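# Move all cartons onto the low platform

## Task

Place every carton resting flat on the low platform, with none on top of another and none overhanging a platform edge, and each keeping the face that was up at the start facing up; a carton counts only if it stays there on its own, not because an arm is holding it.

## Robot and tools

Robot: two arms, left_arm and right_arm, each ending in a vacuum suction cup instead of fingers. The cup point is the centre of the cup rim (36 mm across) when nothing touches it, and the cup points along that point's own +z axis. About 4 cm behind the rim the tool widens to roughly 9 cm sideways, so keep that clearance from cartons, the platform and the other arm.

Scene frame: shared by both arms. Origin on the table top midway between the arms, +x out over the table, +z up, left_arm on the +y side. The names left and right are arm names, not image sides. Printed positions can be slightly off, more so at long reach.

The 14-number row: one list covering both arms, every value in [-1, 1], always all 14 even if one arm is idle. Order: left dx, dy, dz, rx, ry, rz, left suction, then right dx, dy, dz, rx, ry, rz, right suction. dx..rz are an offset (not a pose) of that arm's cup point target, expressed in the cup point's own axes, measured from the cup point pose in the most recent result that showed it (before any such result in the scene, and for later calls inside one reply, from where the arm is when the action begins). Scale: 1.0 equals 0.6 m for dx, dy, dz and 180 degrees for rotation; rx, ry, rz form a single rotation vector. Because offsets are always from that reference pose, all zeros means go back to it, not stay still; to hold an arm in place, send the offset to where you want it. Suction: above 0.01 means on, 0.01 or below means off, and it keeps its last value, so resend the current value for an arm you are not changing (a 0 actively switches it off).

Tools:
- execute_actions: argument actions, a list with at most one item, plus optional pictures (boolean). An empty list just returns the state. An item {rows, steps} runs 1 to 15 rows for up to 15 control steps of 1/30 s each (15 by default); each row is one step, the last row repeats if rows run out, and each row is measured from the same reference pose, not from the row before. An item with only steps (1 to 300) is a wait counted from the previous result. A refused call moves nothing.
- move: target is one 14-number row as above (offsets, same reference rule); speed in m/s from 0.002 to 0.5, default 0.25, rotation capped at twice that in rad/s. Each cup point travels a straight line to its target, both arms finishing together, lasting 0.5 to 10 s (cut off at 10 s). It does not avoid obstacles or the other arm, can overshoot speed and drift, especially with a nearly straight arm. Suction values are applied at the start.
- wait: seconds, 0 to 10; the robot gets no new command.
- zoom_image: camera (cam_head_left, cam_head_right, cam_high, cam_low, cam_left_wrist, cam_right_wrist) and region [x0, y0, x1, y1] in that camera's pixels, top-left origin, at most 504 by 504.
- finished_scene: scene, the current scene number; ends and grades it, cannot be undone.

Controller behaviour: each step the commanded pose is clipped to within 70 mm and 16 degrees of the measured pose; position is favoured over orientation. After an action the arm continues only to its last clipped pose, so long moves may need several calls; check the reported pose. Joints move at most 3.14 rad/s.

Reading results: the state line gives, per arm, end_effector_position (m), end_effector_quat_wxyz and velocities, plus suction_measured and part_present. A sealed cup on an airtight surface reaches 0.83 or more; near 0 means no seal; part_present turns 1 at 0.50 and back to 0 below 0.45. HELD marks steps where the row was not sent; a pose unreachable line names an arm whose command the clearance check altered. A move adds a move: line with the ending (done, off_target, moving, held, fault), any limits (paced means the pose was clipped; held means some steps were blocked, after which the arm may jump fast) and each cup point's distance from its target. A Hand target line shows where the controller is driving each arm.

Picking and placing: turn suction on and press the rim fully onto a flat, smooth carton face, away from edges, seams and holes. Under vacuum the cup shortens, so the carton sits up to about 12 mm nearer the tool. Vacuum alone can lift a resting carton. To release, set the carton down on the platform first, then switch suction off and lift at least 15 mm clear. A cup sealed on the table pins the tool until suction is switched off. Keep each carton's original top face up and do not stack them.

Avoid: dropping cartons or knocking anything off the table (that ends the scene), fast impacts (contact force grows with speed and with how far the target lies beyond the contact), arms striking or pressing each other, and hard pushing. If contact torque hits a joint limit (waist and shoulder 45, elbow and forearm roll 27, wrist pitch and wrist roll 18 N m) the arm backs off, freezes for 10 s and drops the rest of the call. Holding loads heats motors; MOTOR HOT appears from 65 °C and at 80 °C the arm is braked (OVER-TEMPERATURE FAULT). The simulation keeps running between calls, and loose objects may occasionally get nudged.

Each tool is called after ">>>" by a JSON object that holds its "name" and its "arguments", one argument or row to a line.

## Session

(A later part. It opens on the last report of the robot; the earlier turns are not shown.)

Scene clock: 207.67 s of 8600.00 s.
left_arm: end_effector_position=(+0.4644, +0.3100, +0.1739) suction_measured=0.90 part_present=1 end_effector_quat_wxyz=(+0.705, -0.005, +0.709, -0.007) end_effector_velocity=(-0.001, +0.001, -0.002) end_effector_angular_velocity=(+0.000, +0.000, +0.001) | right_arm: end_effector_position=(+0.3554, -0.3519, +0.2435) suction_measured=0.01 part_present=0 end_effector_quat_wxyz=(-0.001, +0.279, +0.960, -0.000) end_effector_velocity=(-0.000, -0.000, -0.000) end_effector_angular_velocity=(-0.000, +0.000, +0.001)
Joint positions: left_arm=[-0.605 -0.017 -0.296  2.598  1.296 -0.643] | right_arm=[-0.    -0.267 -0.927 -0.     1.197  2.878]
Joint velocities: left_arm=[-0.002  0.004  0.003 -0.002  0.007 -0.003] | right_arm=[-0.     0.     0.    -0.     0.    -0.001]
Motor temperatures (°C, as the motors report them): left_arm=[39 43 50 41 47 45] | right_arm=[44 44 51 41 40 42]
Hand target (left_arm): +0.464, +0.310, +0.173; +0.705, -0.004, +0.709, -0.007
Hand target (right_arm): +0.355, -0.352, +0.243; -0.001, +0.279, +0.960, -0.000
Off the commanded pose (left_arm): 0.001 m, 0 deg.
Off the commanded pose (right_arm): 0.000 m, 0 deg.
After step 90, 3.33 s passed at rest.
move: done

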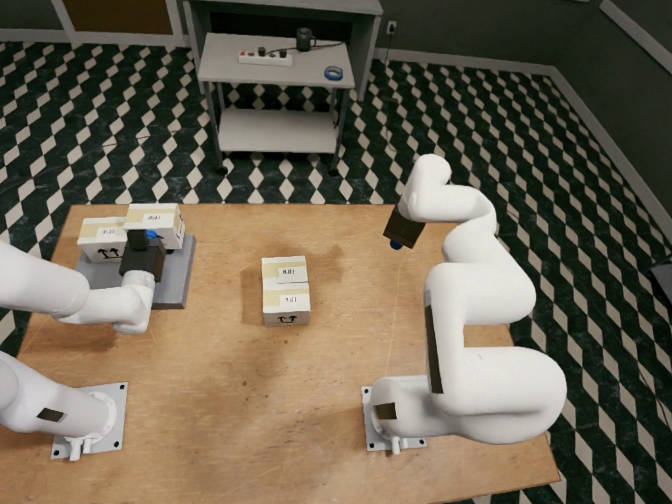

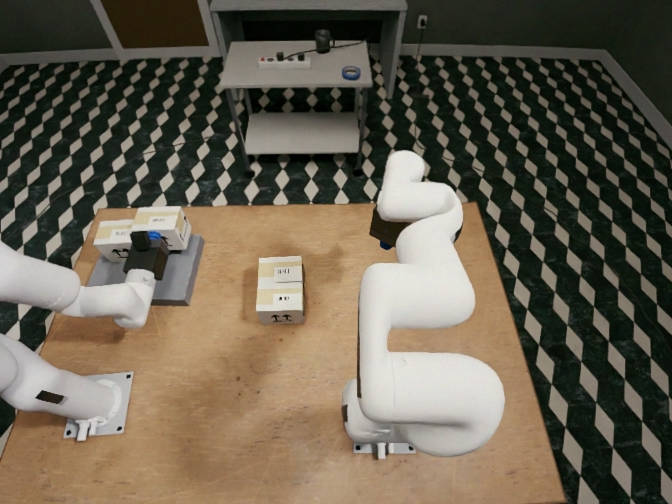

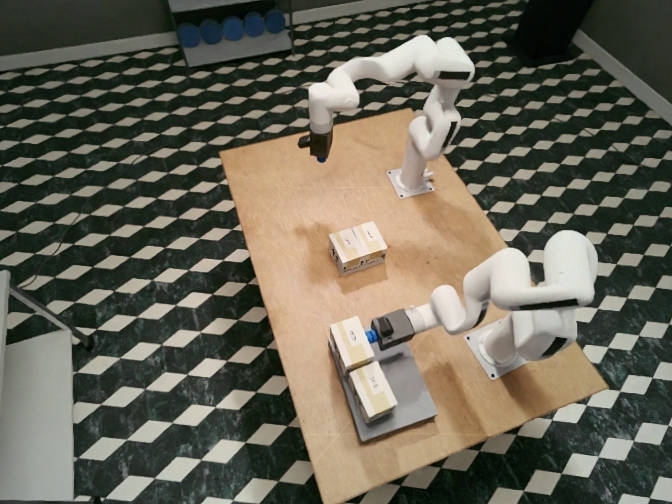

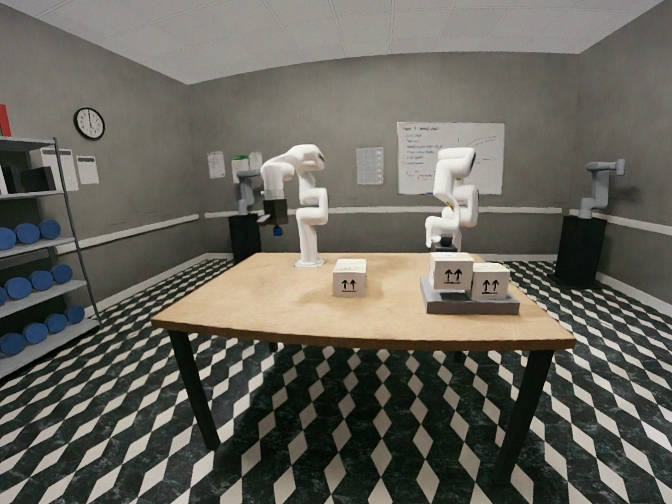

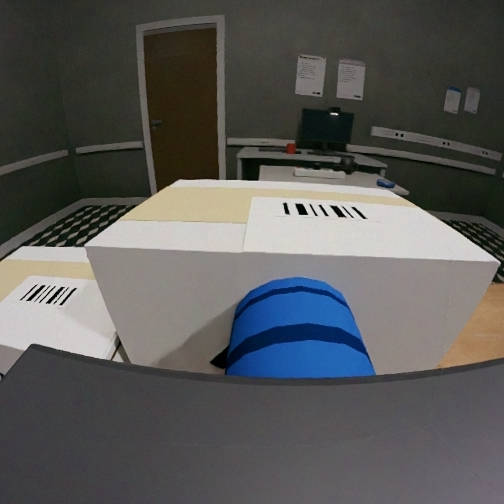

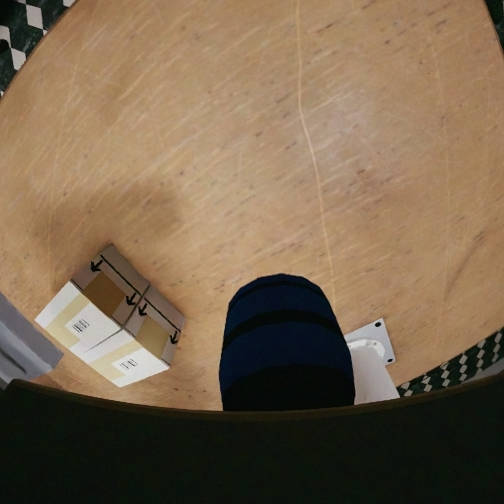

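>>> {"name": "move", "arguments": {
  "target": [0.045,-0.012,0,0,0,0,1,0,0,0,0,0,0,0],
  "speed": 0.03
}}

>>> {"name": "zoom_image", "arguments": {
  "camera": "cam_low",
  "region": [380, 180, 560, 330]
}}

>>> {"name": "zoom_image", "arguments": {
  "camera": "cam_high",
  "region": [290, 280, 500, 460]
}}

Scene clock: 214.23 s of 8600.00 s.
left_arm: end_effector_position=(+0.4643, +0.3023, +0.1469) suction_measured=0.90 part_present=1 end_effector_quat_wxyz=(+0.705, -0.005, +0.709, -0.008) end_effector_velocity=(+0.001, -0.000, +0.000) end_effector_angular_velocity=(-0.001, -0.002, +0.001) | right_arm: end_effector_position=(+0.3554, -0.3519, +0.2435) suction_measured=0.01 part_present=0 end_effector_quat_wxyz=(-0.001, +0.279, +0.960, -0.000) end_effector_velocity=(-0.000, -0.000, -0.000) end_effector_angular_velocity=(+0.000, +0.001, -0.001)
Joint positions: left_arm=[-0.647  0.12  -0.327  2.568  1.391 -0.691] | right_arm=[-0.    -0.267 -0.927 -0.     1.197  2.878]
Joint velocities: left_arm=[-0.     0.003 -0.002 -0.001  0.003 -0.001] | right_arm=[-0.  0. -0.  0.  0.  0.]
Motor temperatures (°C, as the motors report them): left_arm=[39 43 49 41 47 45] | right_arm=[44 44 51 41 40 42]
Hand target (left_arm): +0.464, +0.302, +0.147; +0.705, -0.005, +0.709, -0.008
Hand target (right_arm): +0.355, -0.352, +0.243; -0.001, +0.279, +0.960, -0.000
Off the commanded pose (left_arm): 0.000 m, 0 deg.
Off the commanded pose (right_arm): 0.000 m, 0 deg.
After step 90, 2.37 s passed at rest.
move: done

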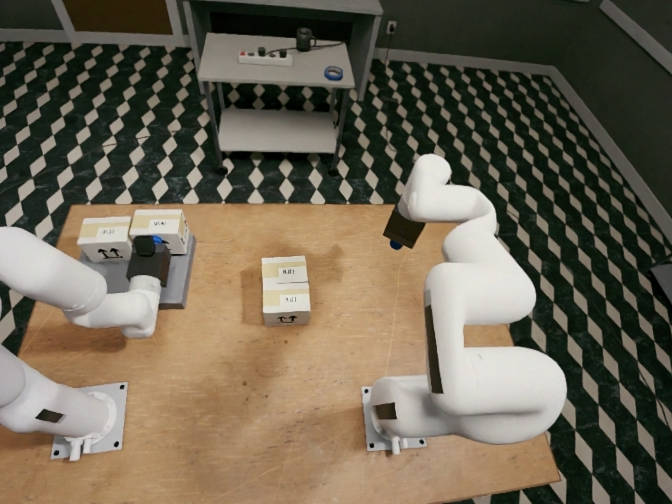

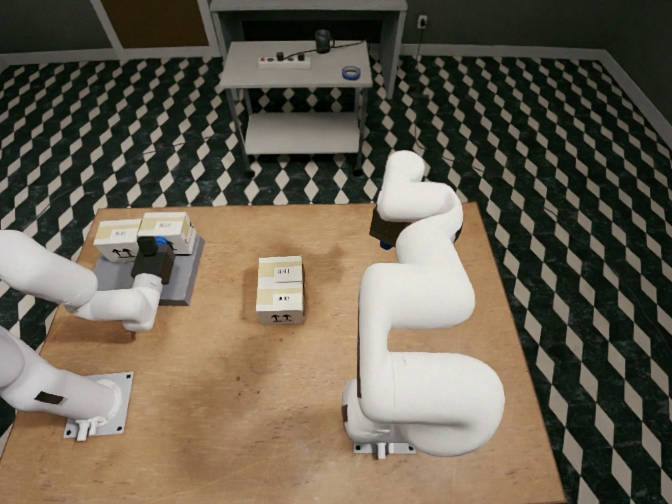

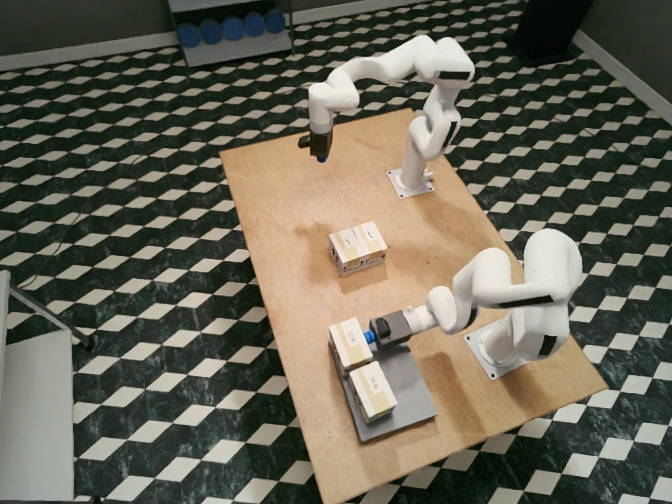

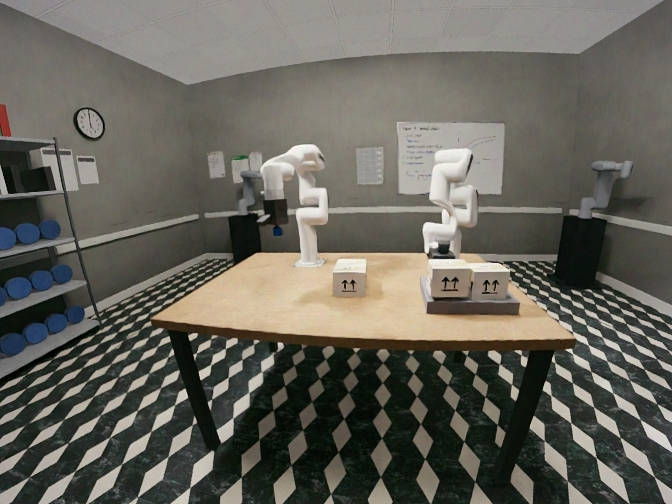

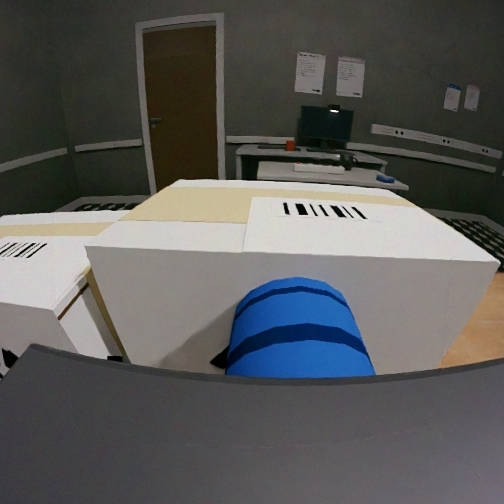

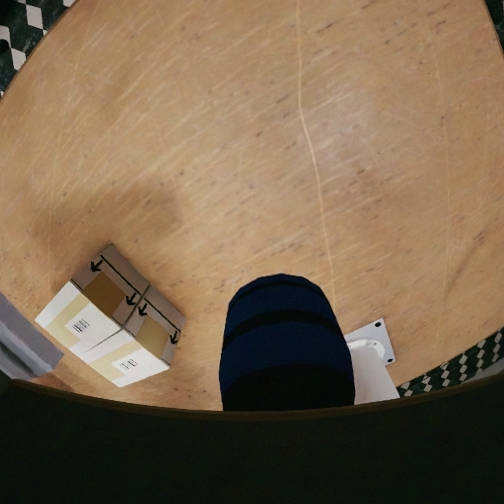

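Region (380, 180, 560, 330) of cam_low's 672x504 image, scaled by 2.800, with more detail than that image has.

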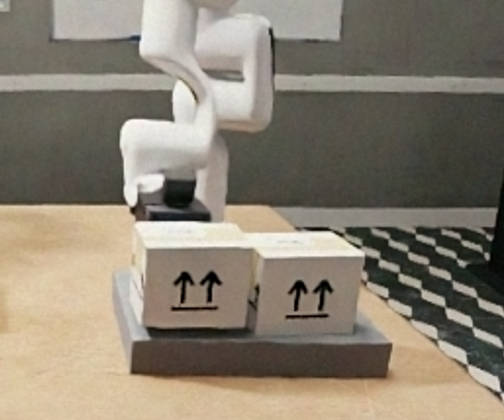

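Region (290, 280, 500, 460) of cam_high's 672x504 image, scaled by 2.400, with more detail than that image has; it fills the top 432 rows of this view, and the rest is white.

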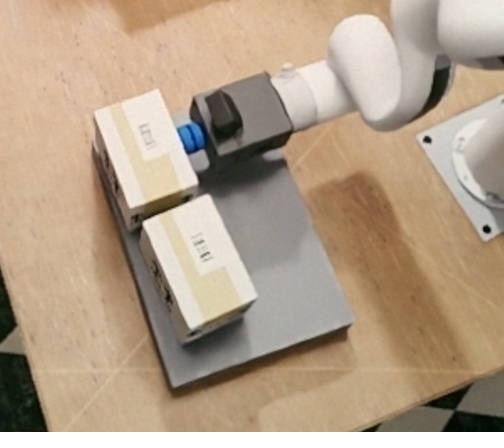

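>>> {"name": "move", "arguments": {
  "target": [0.005,0,0.035,0,0,0,1,0,0,0,0,0,0,0],
  "speed": 0.02
}}

>>> {"name": "zoom_image", "arguments": {
  "camera": "cam_low",
  "region": [380, 180, 560, 330]
}}

>>> {"name": "zoom_image", "arguments": {
  "camera": "cam_high",
  "region": [290, 280, 500, 460]
}}

Scene clock: 223.43 s of 8600.00 s.
left_arm: end_effector_position=(+0.4852, +0.3023, +0.1438) suction_measured=0.90 part_present=1 end_effector_quat_wxyz=(+0.705, -0.005, +0.709, -0.008) end_effector_velocity=(-0.000, -0.001, -0.001) end_effector_angular_velocity=(+0.001, +0.002, -0.002) | right_arm: end_effector_position=(+0.3554, -0.3519, +0.2435) suction_measured=0.01 part_present=0 end_effector_quat_wxyz=(-0.001, +0.279, +0.960, -0.000) end_effector_velocity=(-0.000, +0.000, -0.000) end_effector_angular_velocity=(-0.000, +0.001, -0.000)
Joint positions: left_arm=[-0.603  0.172 -0.391  2.611  1.376 -0.693] | right_arm=[-0.    -0.267 -0.927 -0.     1.197  2.878]
Joint velocities: left_arm=[-0.001  0.001 -0.     0.001 -0.001  0.   ] | right_arm=[ 0.     0.     0.    -0.     0.     0.001]
Motor temperatures (°C, as the motors report them): left_arm=[39 43 47 41 47 45] | right_arm=[44 44 51 41 40 42]
Hand target (left_arm): +0.485, +0.302, +0.144; +0.705, -0.005, +0.709, -0.008
Hand target (right_arm): +0.355, -0.352, +0.243; -0.001, +0.279, +0.960, -0.000
Off the commanded pose (left_arm): 0.000 m, 0 deg.
Off the commanded pose (right_arm): 0.000 m, 0 deg.
After step 90, 4.87 s passed at rest.
move: done

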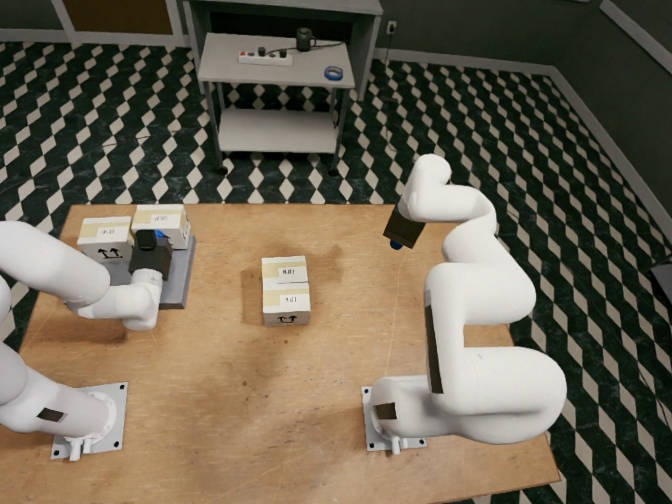

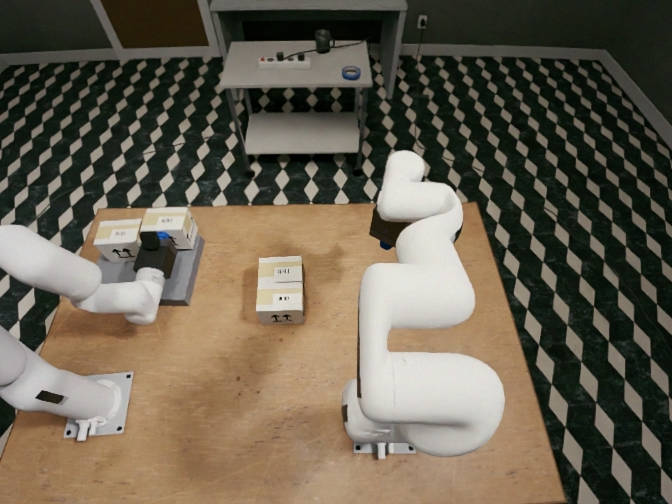

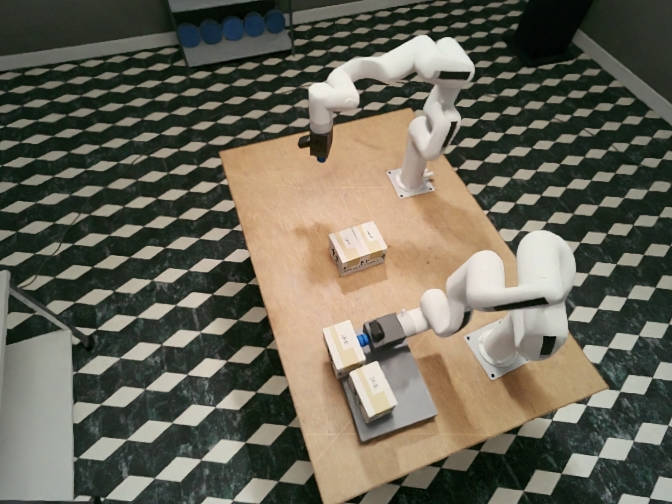

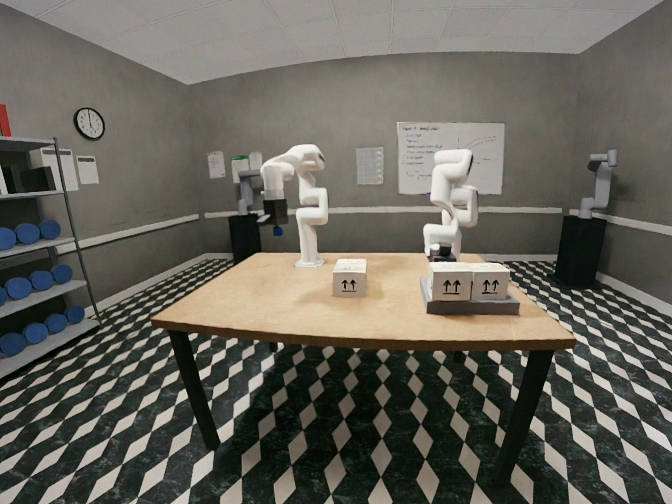

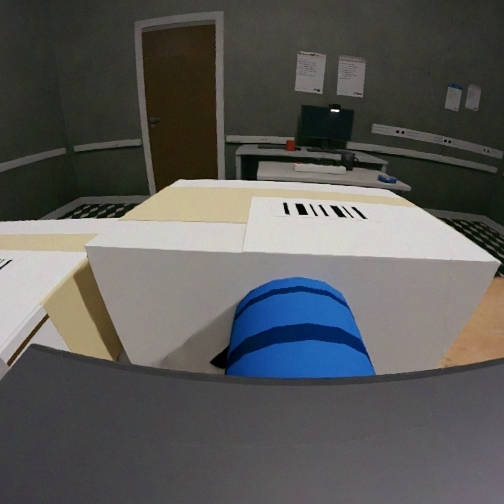

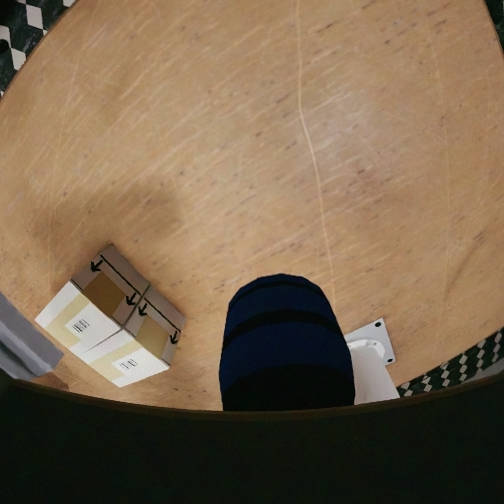

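Region (380, 180, 560, 330) of cam_low's 672x504 image, scaled by 2.800, with more detail than that image has.

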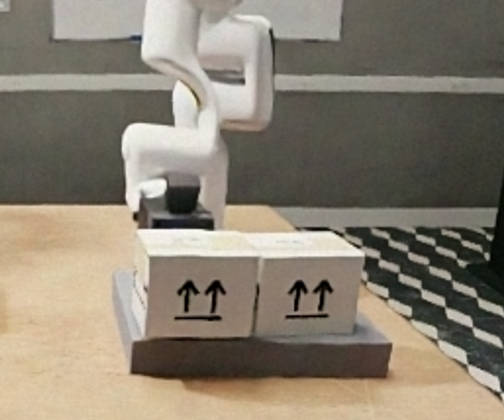

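Region (290, 280, 500, 460) of cam_high's 672x504 image, scaled by 2.400, with more detail than that image has; it fills the top 432 rows of this view, and the rest is white.

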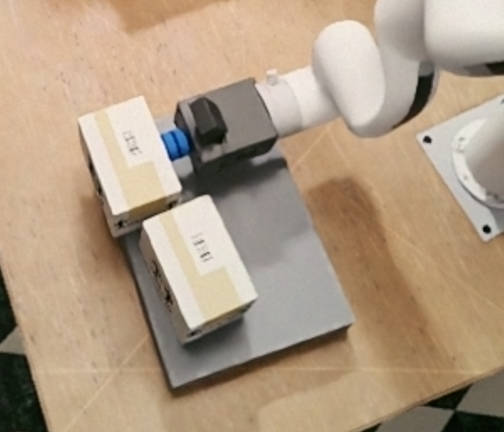

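>>> {"name": "move", "arguments": {
  "target": [-0.003,0,-0.02,0,0,0,1,0,0,0,0,0,0,0],
  "speed": 0.02
}}

>>> {"name": "move", "arguments": {
  "target": [0.008,0,0,0,0,0,1,0,0,0,0,0,0,0],
  "speed": 0.01
}}

>>> {"name": "zoom_image", "arguments": {
  "camera": "cam_low",
  "region": [380, 180, 560, 330]
}}

Scene clock: 229.00 s of 8600.00 s.
left_arm: end_effector_position=(+0.4733, +0.3023, +0.1457) suction_measured=0.90 part_present=1 end_effector_quat_wxyz=(+0.705, -0.005, +0.709, -0.008) end_effector_velocity=(+0.000, -0.000, +0.001) end_effector_angular_velocity=(-0.001, -0.002, +0.000) | right_arm: end_effector_position=(+0.3554, -0.3519, +0.2435) suction_measured=0.01 part_present=0 end_effector_quat_wxyz=(-0.001, +0.279, +0.960, -0.000) end_effector_velocity=(-0.000, -0.000, +0.000) end_effector_angular_velocity=(-0.000, +0.000, -0.001)
Joint positions: left_arm=[-0.627  0.142 -0.354  2.587  1.384 -0.692] | right_arm=[-0.    -0.267 -0.927 -0.     1.197  2.878]
Joint velocities: left_arm=[-0.001 -0.001 -0.    -0.001  0.001  0.   ] | right_arm=[-0. -0.  0. -0.  0.  0.]
Motor temperatures (°C, as the motors report them): left_arm=[39 43 46 41 47 45] | right_arm=[44 44 51 41 40 42]
Hand target (left_arm): +0.473, +0.302, +0.146; +0.705, -0.005, +0.709, -0.008
Hand target (right_arm): +0.355, -0.352, +0.243; -0.001, +0.279, +0.960, -0.000
Off the commanded pose (left_arm): 0.000 m, 0 deg.
Off the commanded pose (right_arm): 0.000 m, 0 deg.
After step 90, 1.70 s passed at rest.
move: done

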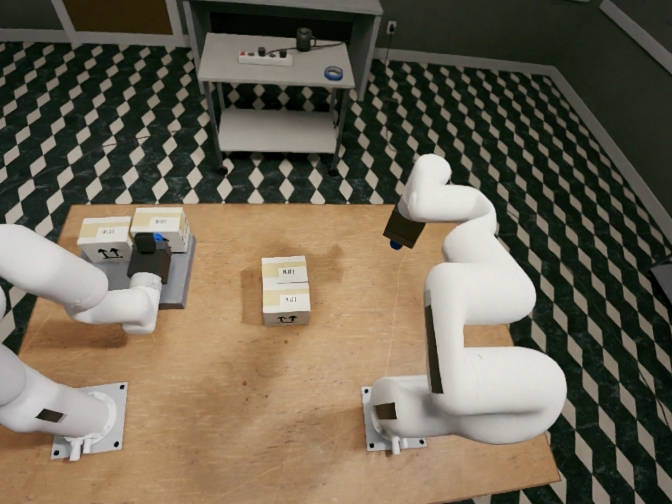

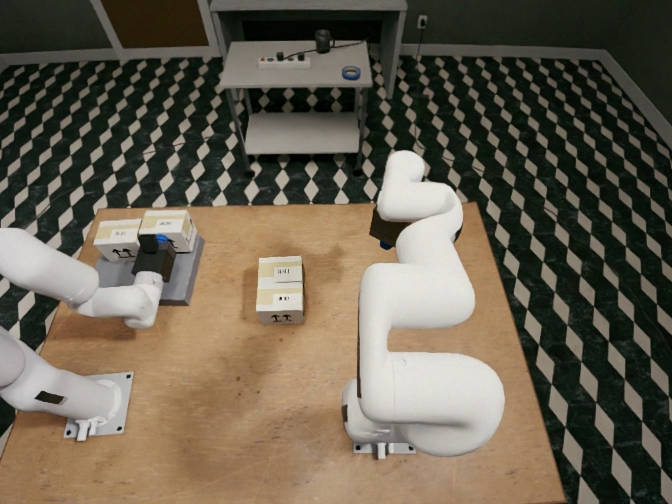

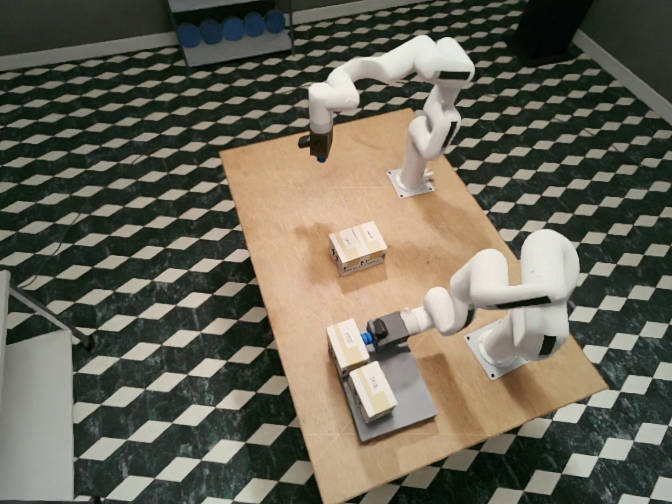

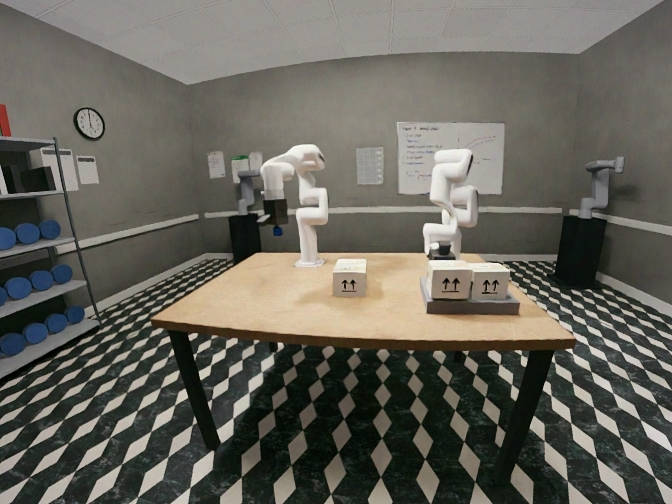

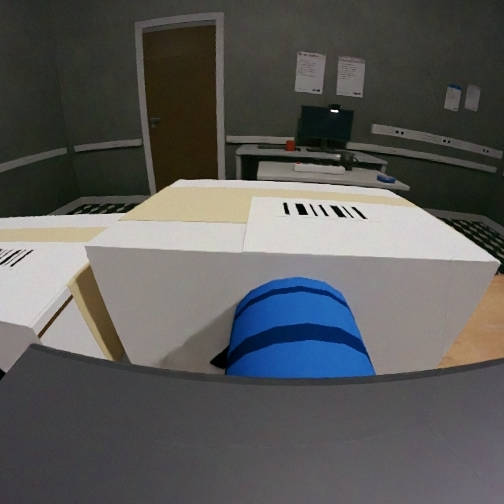

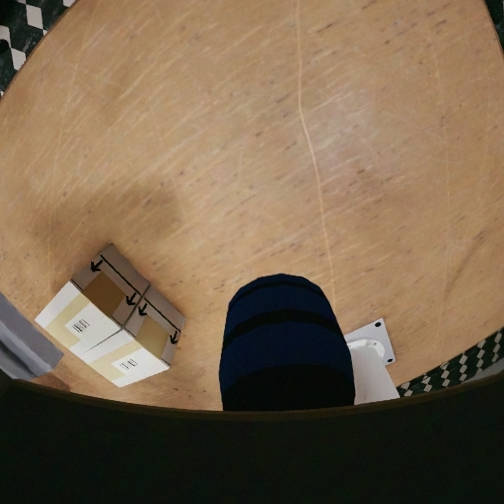

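Scene clock: 229.70 s of 8600.00 s.
left_arm: end_effector_position=(+0.4733, +0.3023, +0.1409) suction_measured=0.90 part_present=1 end_effector_quat_wxyz=(+0.705, -0.005, +0.709, -0.008) end_effector_velocity=(+0.001, -0.001, +0.002) end_effector_angular_velocity=(-0.002, -0.005, -0.000) | right_arm: end_effector_position=(+0.3554, -0.3519, +0.2435) suction_measured=0.01 part_present=0 end_effector_quat_wxyz=(-0.001, +0.279, +0.960, -0.000) end_effector_velocity=(+0.000, +0.000, +0.000) end_effector_angular_velocity=(+0.000, -0.001, +0.000)
Joint positions: left_arm=[-0.63   0.164 -0.359  2.586  1.4   -0.701] | right_arm=[-0.    -0.267 -0.927 -0.     1.197  2.878]
Joint velocities: left_arm=[-0.001  0.001 -0.002 -0.     0.004 -0.001] | right_arm=[ 0. -0. -0.  0. -0. -0.]
Motor temperatures (°C, as the motors report them): left_arm=[39 43 46 41 47 45] | right_arm=[44 44 51 41 40 42]
Hand target (left_arm): +0.473, +0.302, +0.141; +0.705, -0.005, +0.709, -0.008
Hand target (right_arm): +0.355, -0.352, +0.243; -0.001, +0.279, +0.960, -0.000
Off the commanded pose (left_arm): 0.000 m, 0 deg.
Off the commanded pose (right_arm): 0.000 m, 0 deg.
move: done

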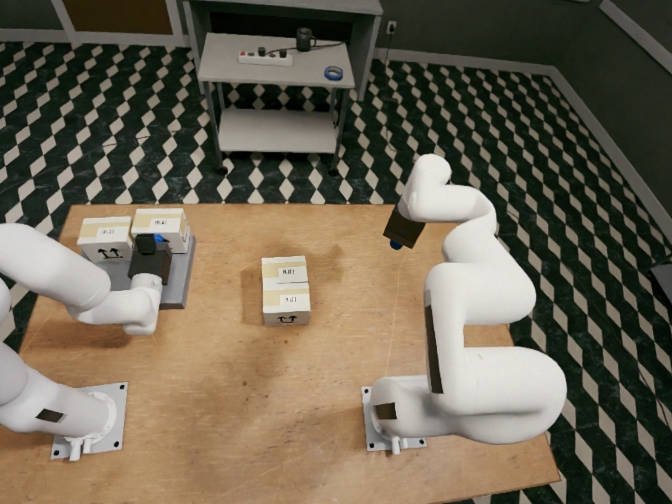

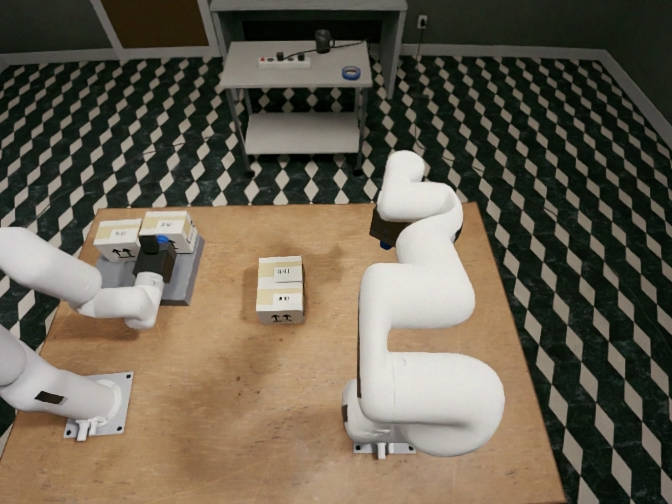

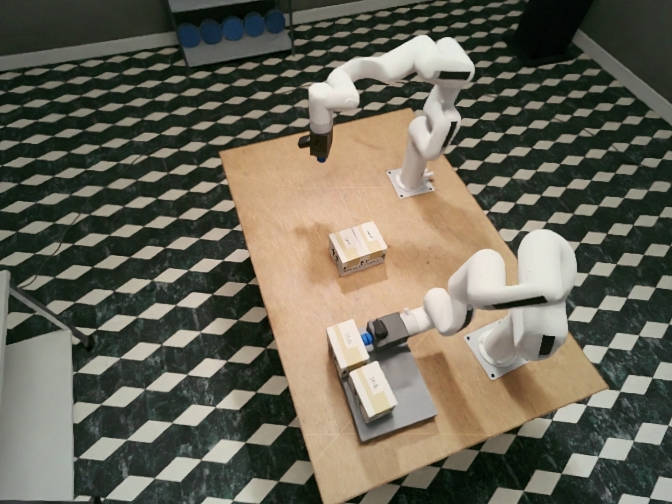

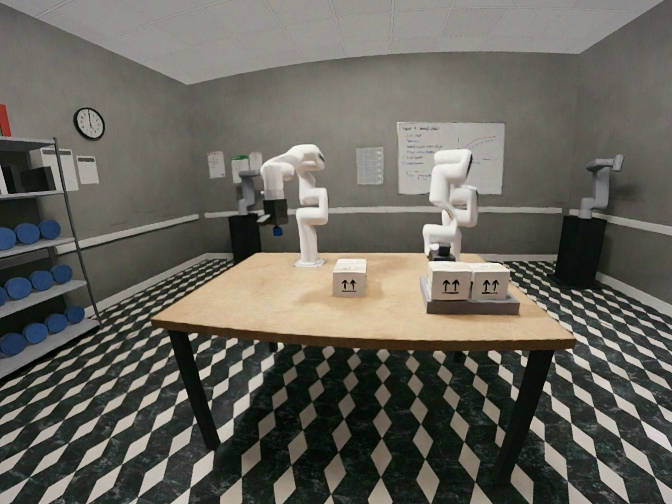

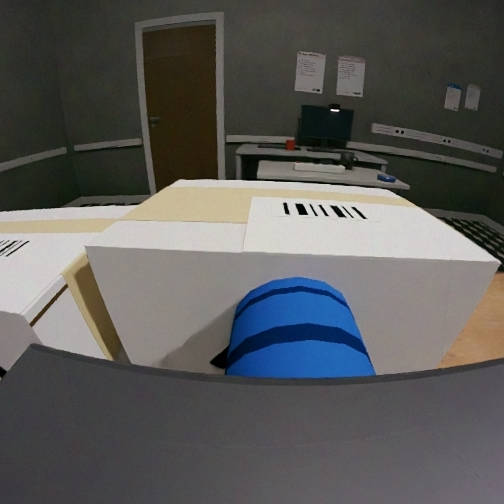

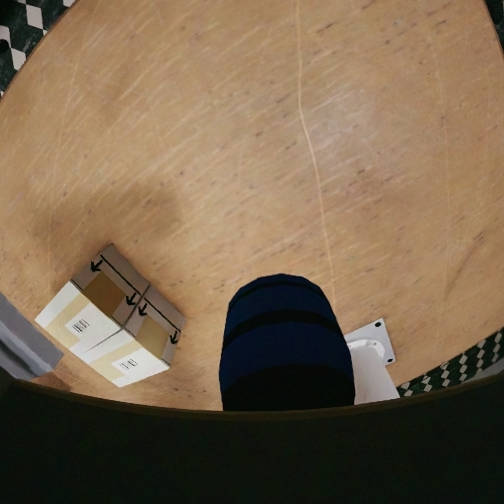

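Region (380, 180, 560, 330) of cam_low's 672x504 image, scaled by 2.800, with more detail than that image has.

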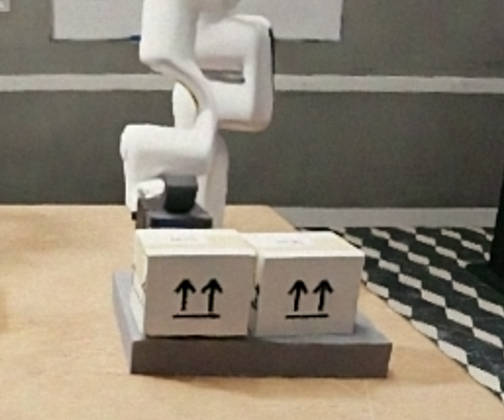

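>>> {"name": "move", "arguments": {
  "target": [0.008,0,-0.008,0,0,0,1,0,0,0,0,0,0,0],
  "speed": 0.01
}}

>>> {"name": "zoom_image", "arguments": {
  "camera": "cam_low",
  "region": [380, 180, 560, 330]
}}

Scene clock: 235.67 s of 8600.00 s.
left_arm: end_effector_position=(+0.4684, +0.3022, +0.1361) suction_measured=0.90 part_present=1 end_effector_quat_wxyz=(+0.705, -0.005, +0.709, -0.008) end_effector_velocity=(+0.001, +0.000, +0.001) end_effector_angular_velocity=(-0.001, -0.003, +0.001) | right_arm: end_effector_position=(+0.3554, -0.3519, +0.2435) suction_measured=0.01 part_present=0 end_effector_quat_wxyz=(-0.001, +0.279, +0.960, -0.000) end_effector_velocity=(+0.000, -0.000, -0.000) end_effector_angular_velocity=(-0.000, -0.001, -0.001)
Joint positions: left_arm=[-0.644  0.179 -0.35   2.574  1.421 -0.711] | right_arm=[-0.    -0.267 -0.927 -0.     1.197  2.878]
Joint velocities: left_arm=[ 0.     0.001 -0.002 -0.001  0.002 -0.001] | right_arm=[-0.001  0.     0.    -0.    -0.001  0.   ]
Motor temperatures (°C, as the motors report them): left_arm=[39 43 45 41 47 45] | right_arm=[44 44 51 41 40 42]
Hand target (left_arm): +0.468, +0.302, +0.136; +0.705, -0.005, +0.709, -0.008
Hand target (right_arm): +0.355, -0.352, +0.243; -0.001, +0.279, +0.960, -0.000
Off the commanded pose (left_arm): 0.000 m, 0 deg.
Off the commanded pose (right_arm): 0.000 m, 0 deg.
After step 90, 2.07 s passed at rest.
move: done

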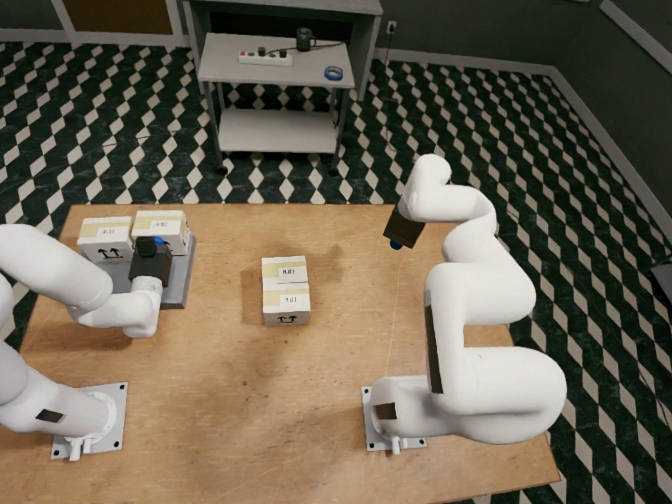

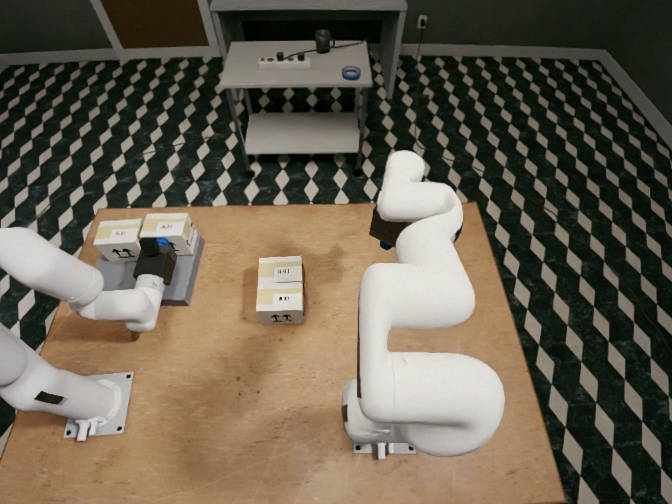

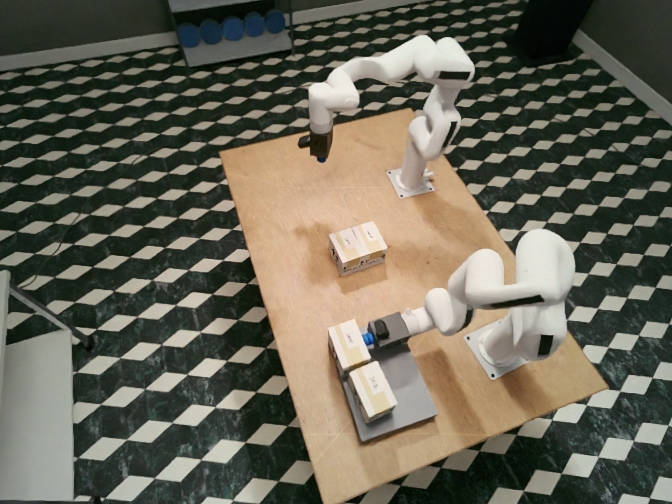

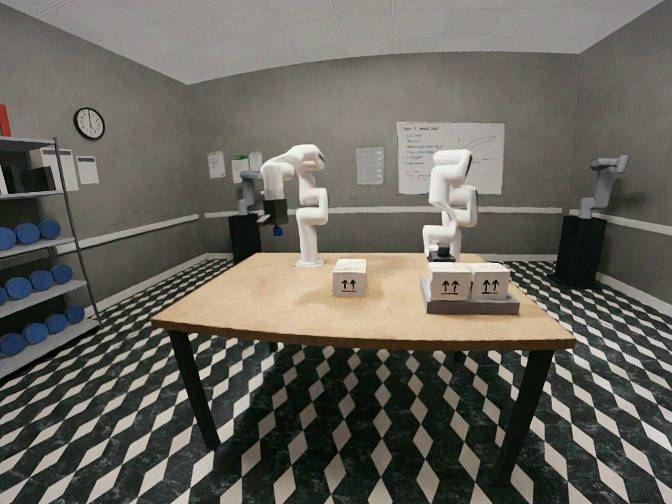

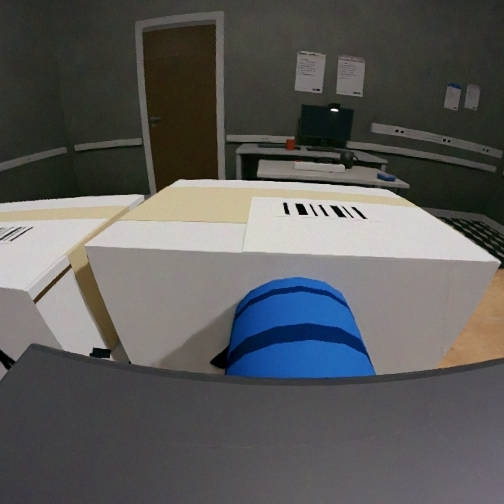

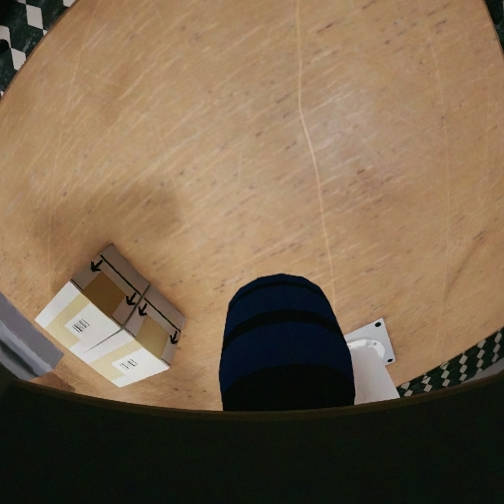

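Region (380, 180, 560, 330) of cam_low's 672x504 image, scaled by 2.800, with more detail than that image has.

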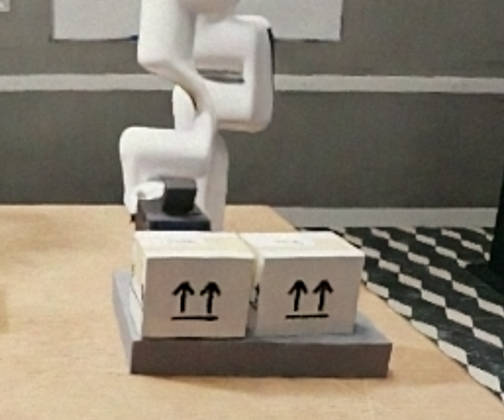

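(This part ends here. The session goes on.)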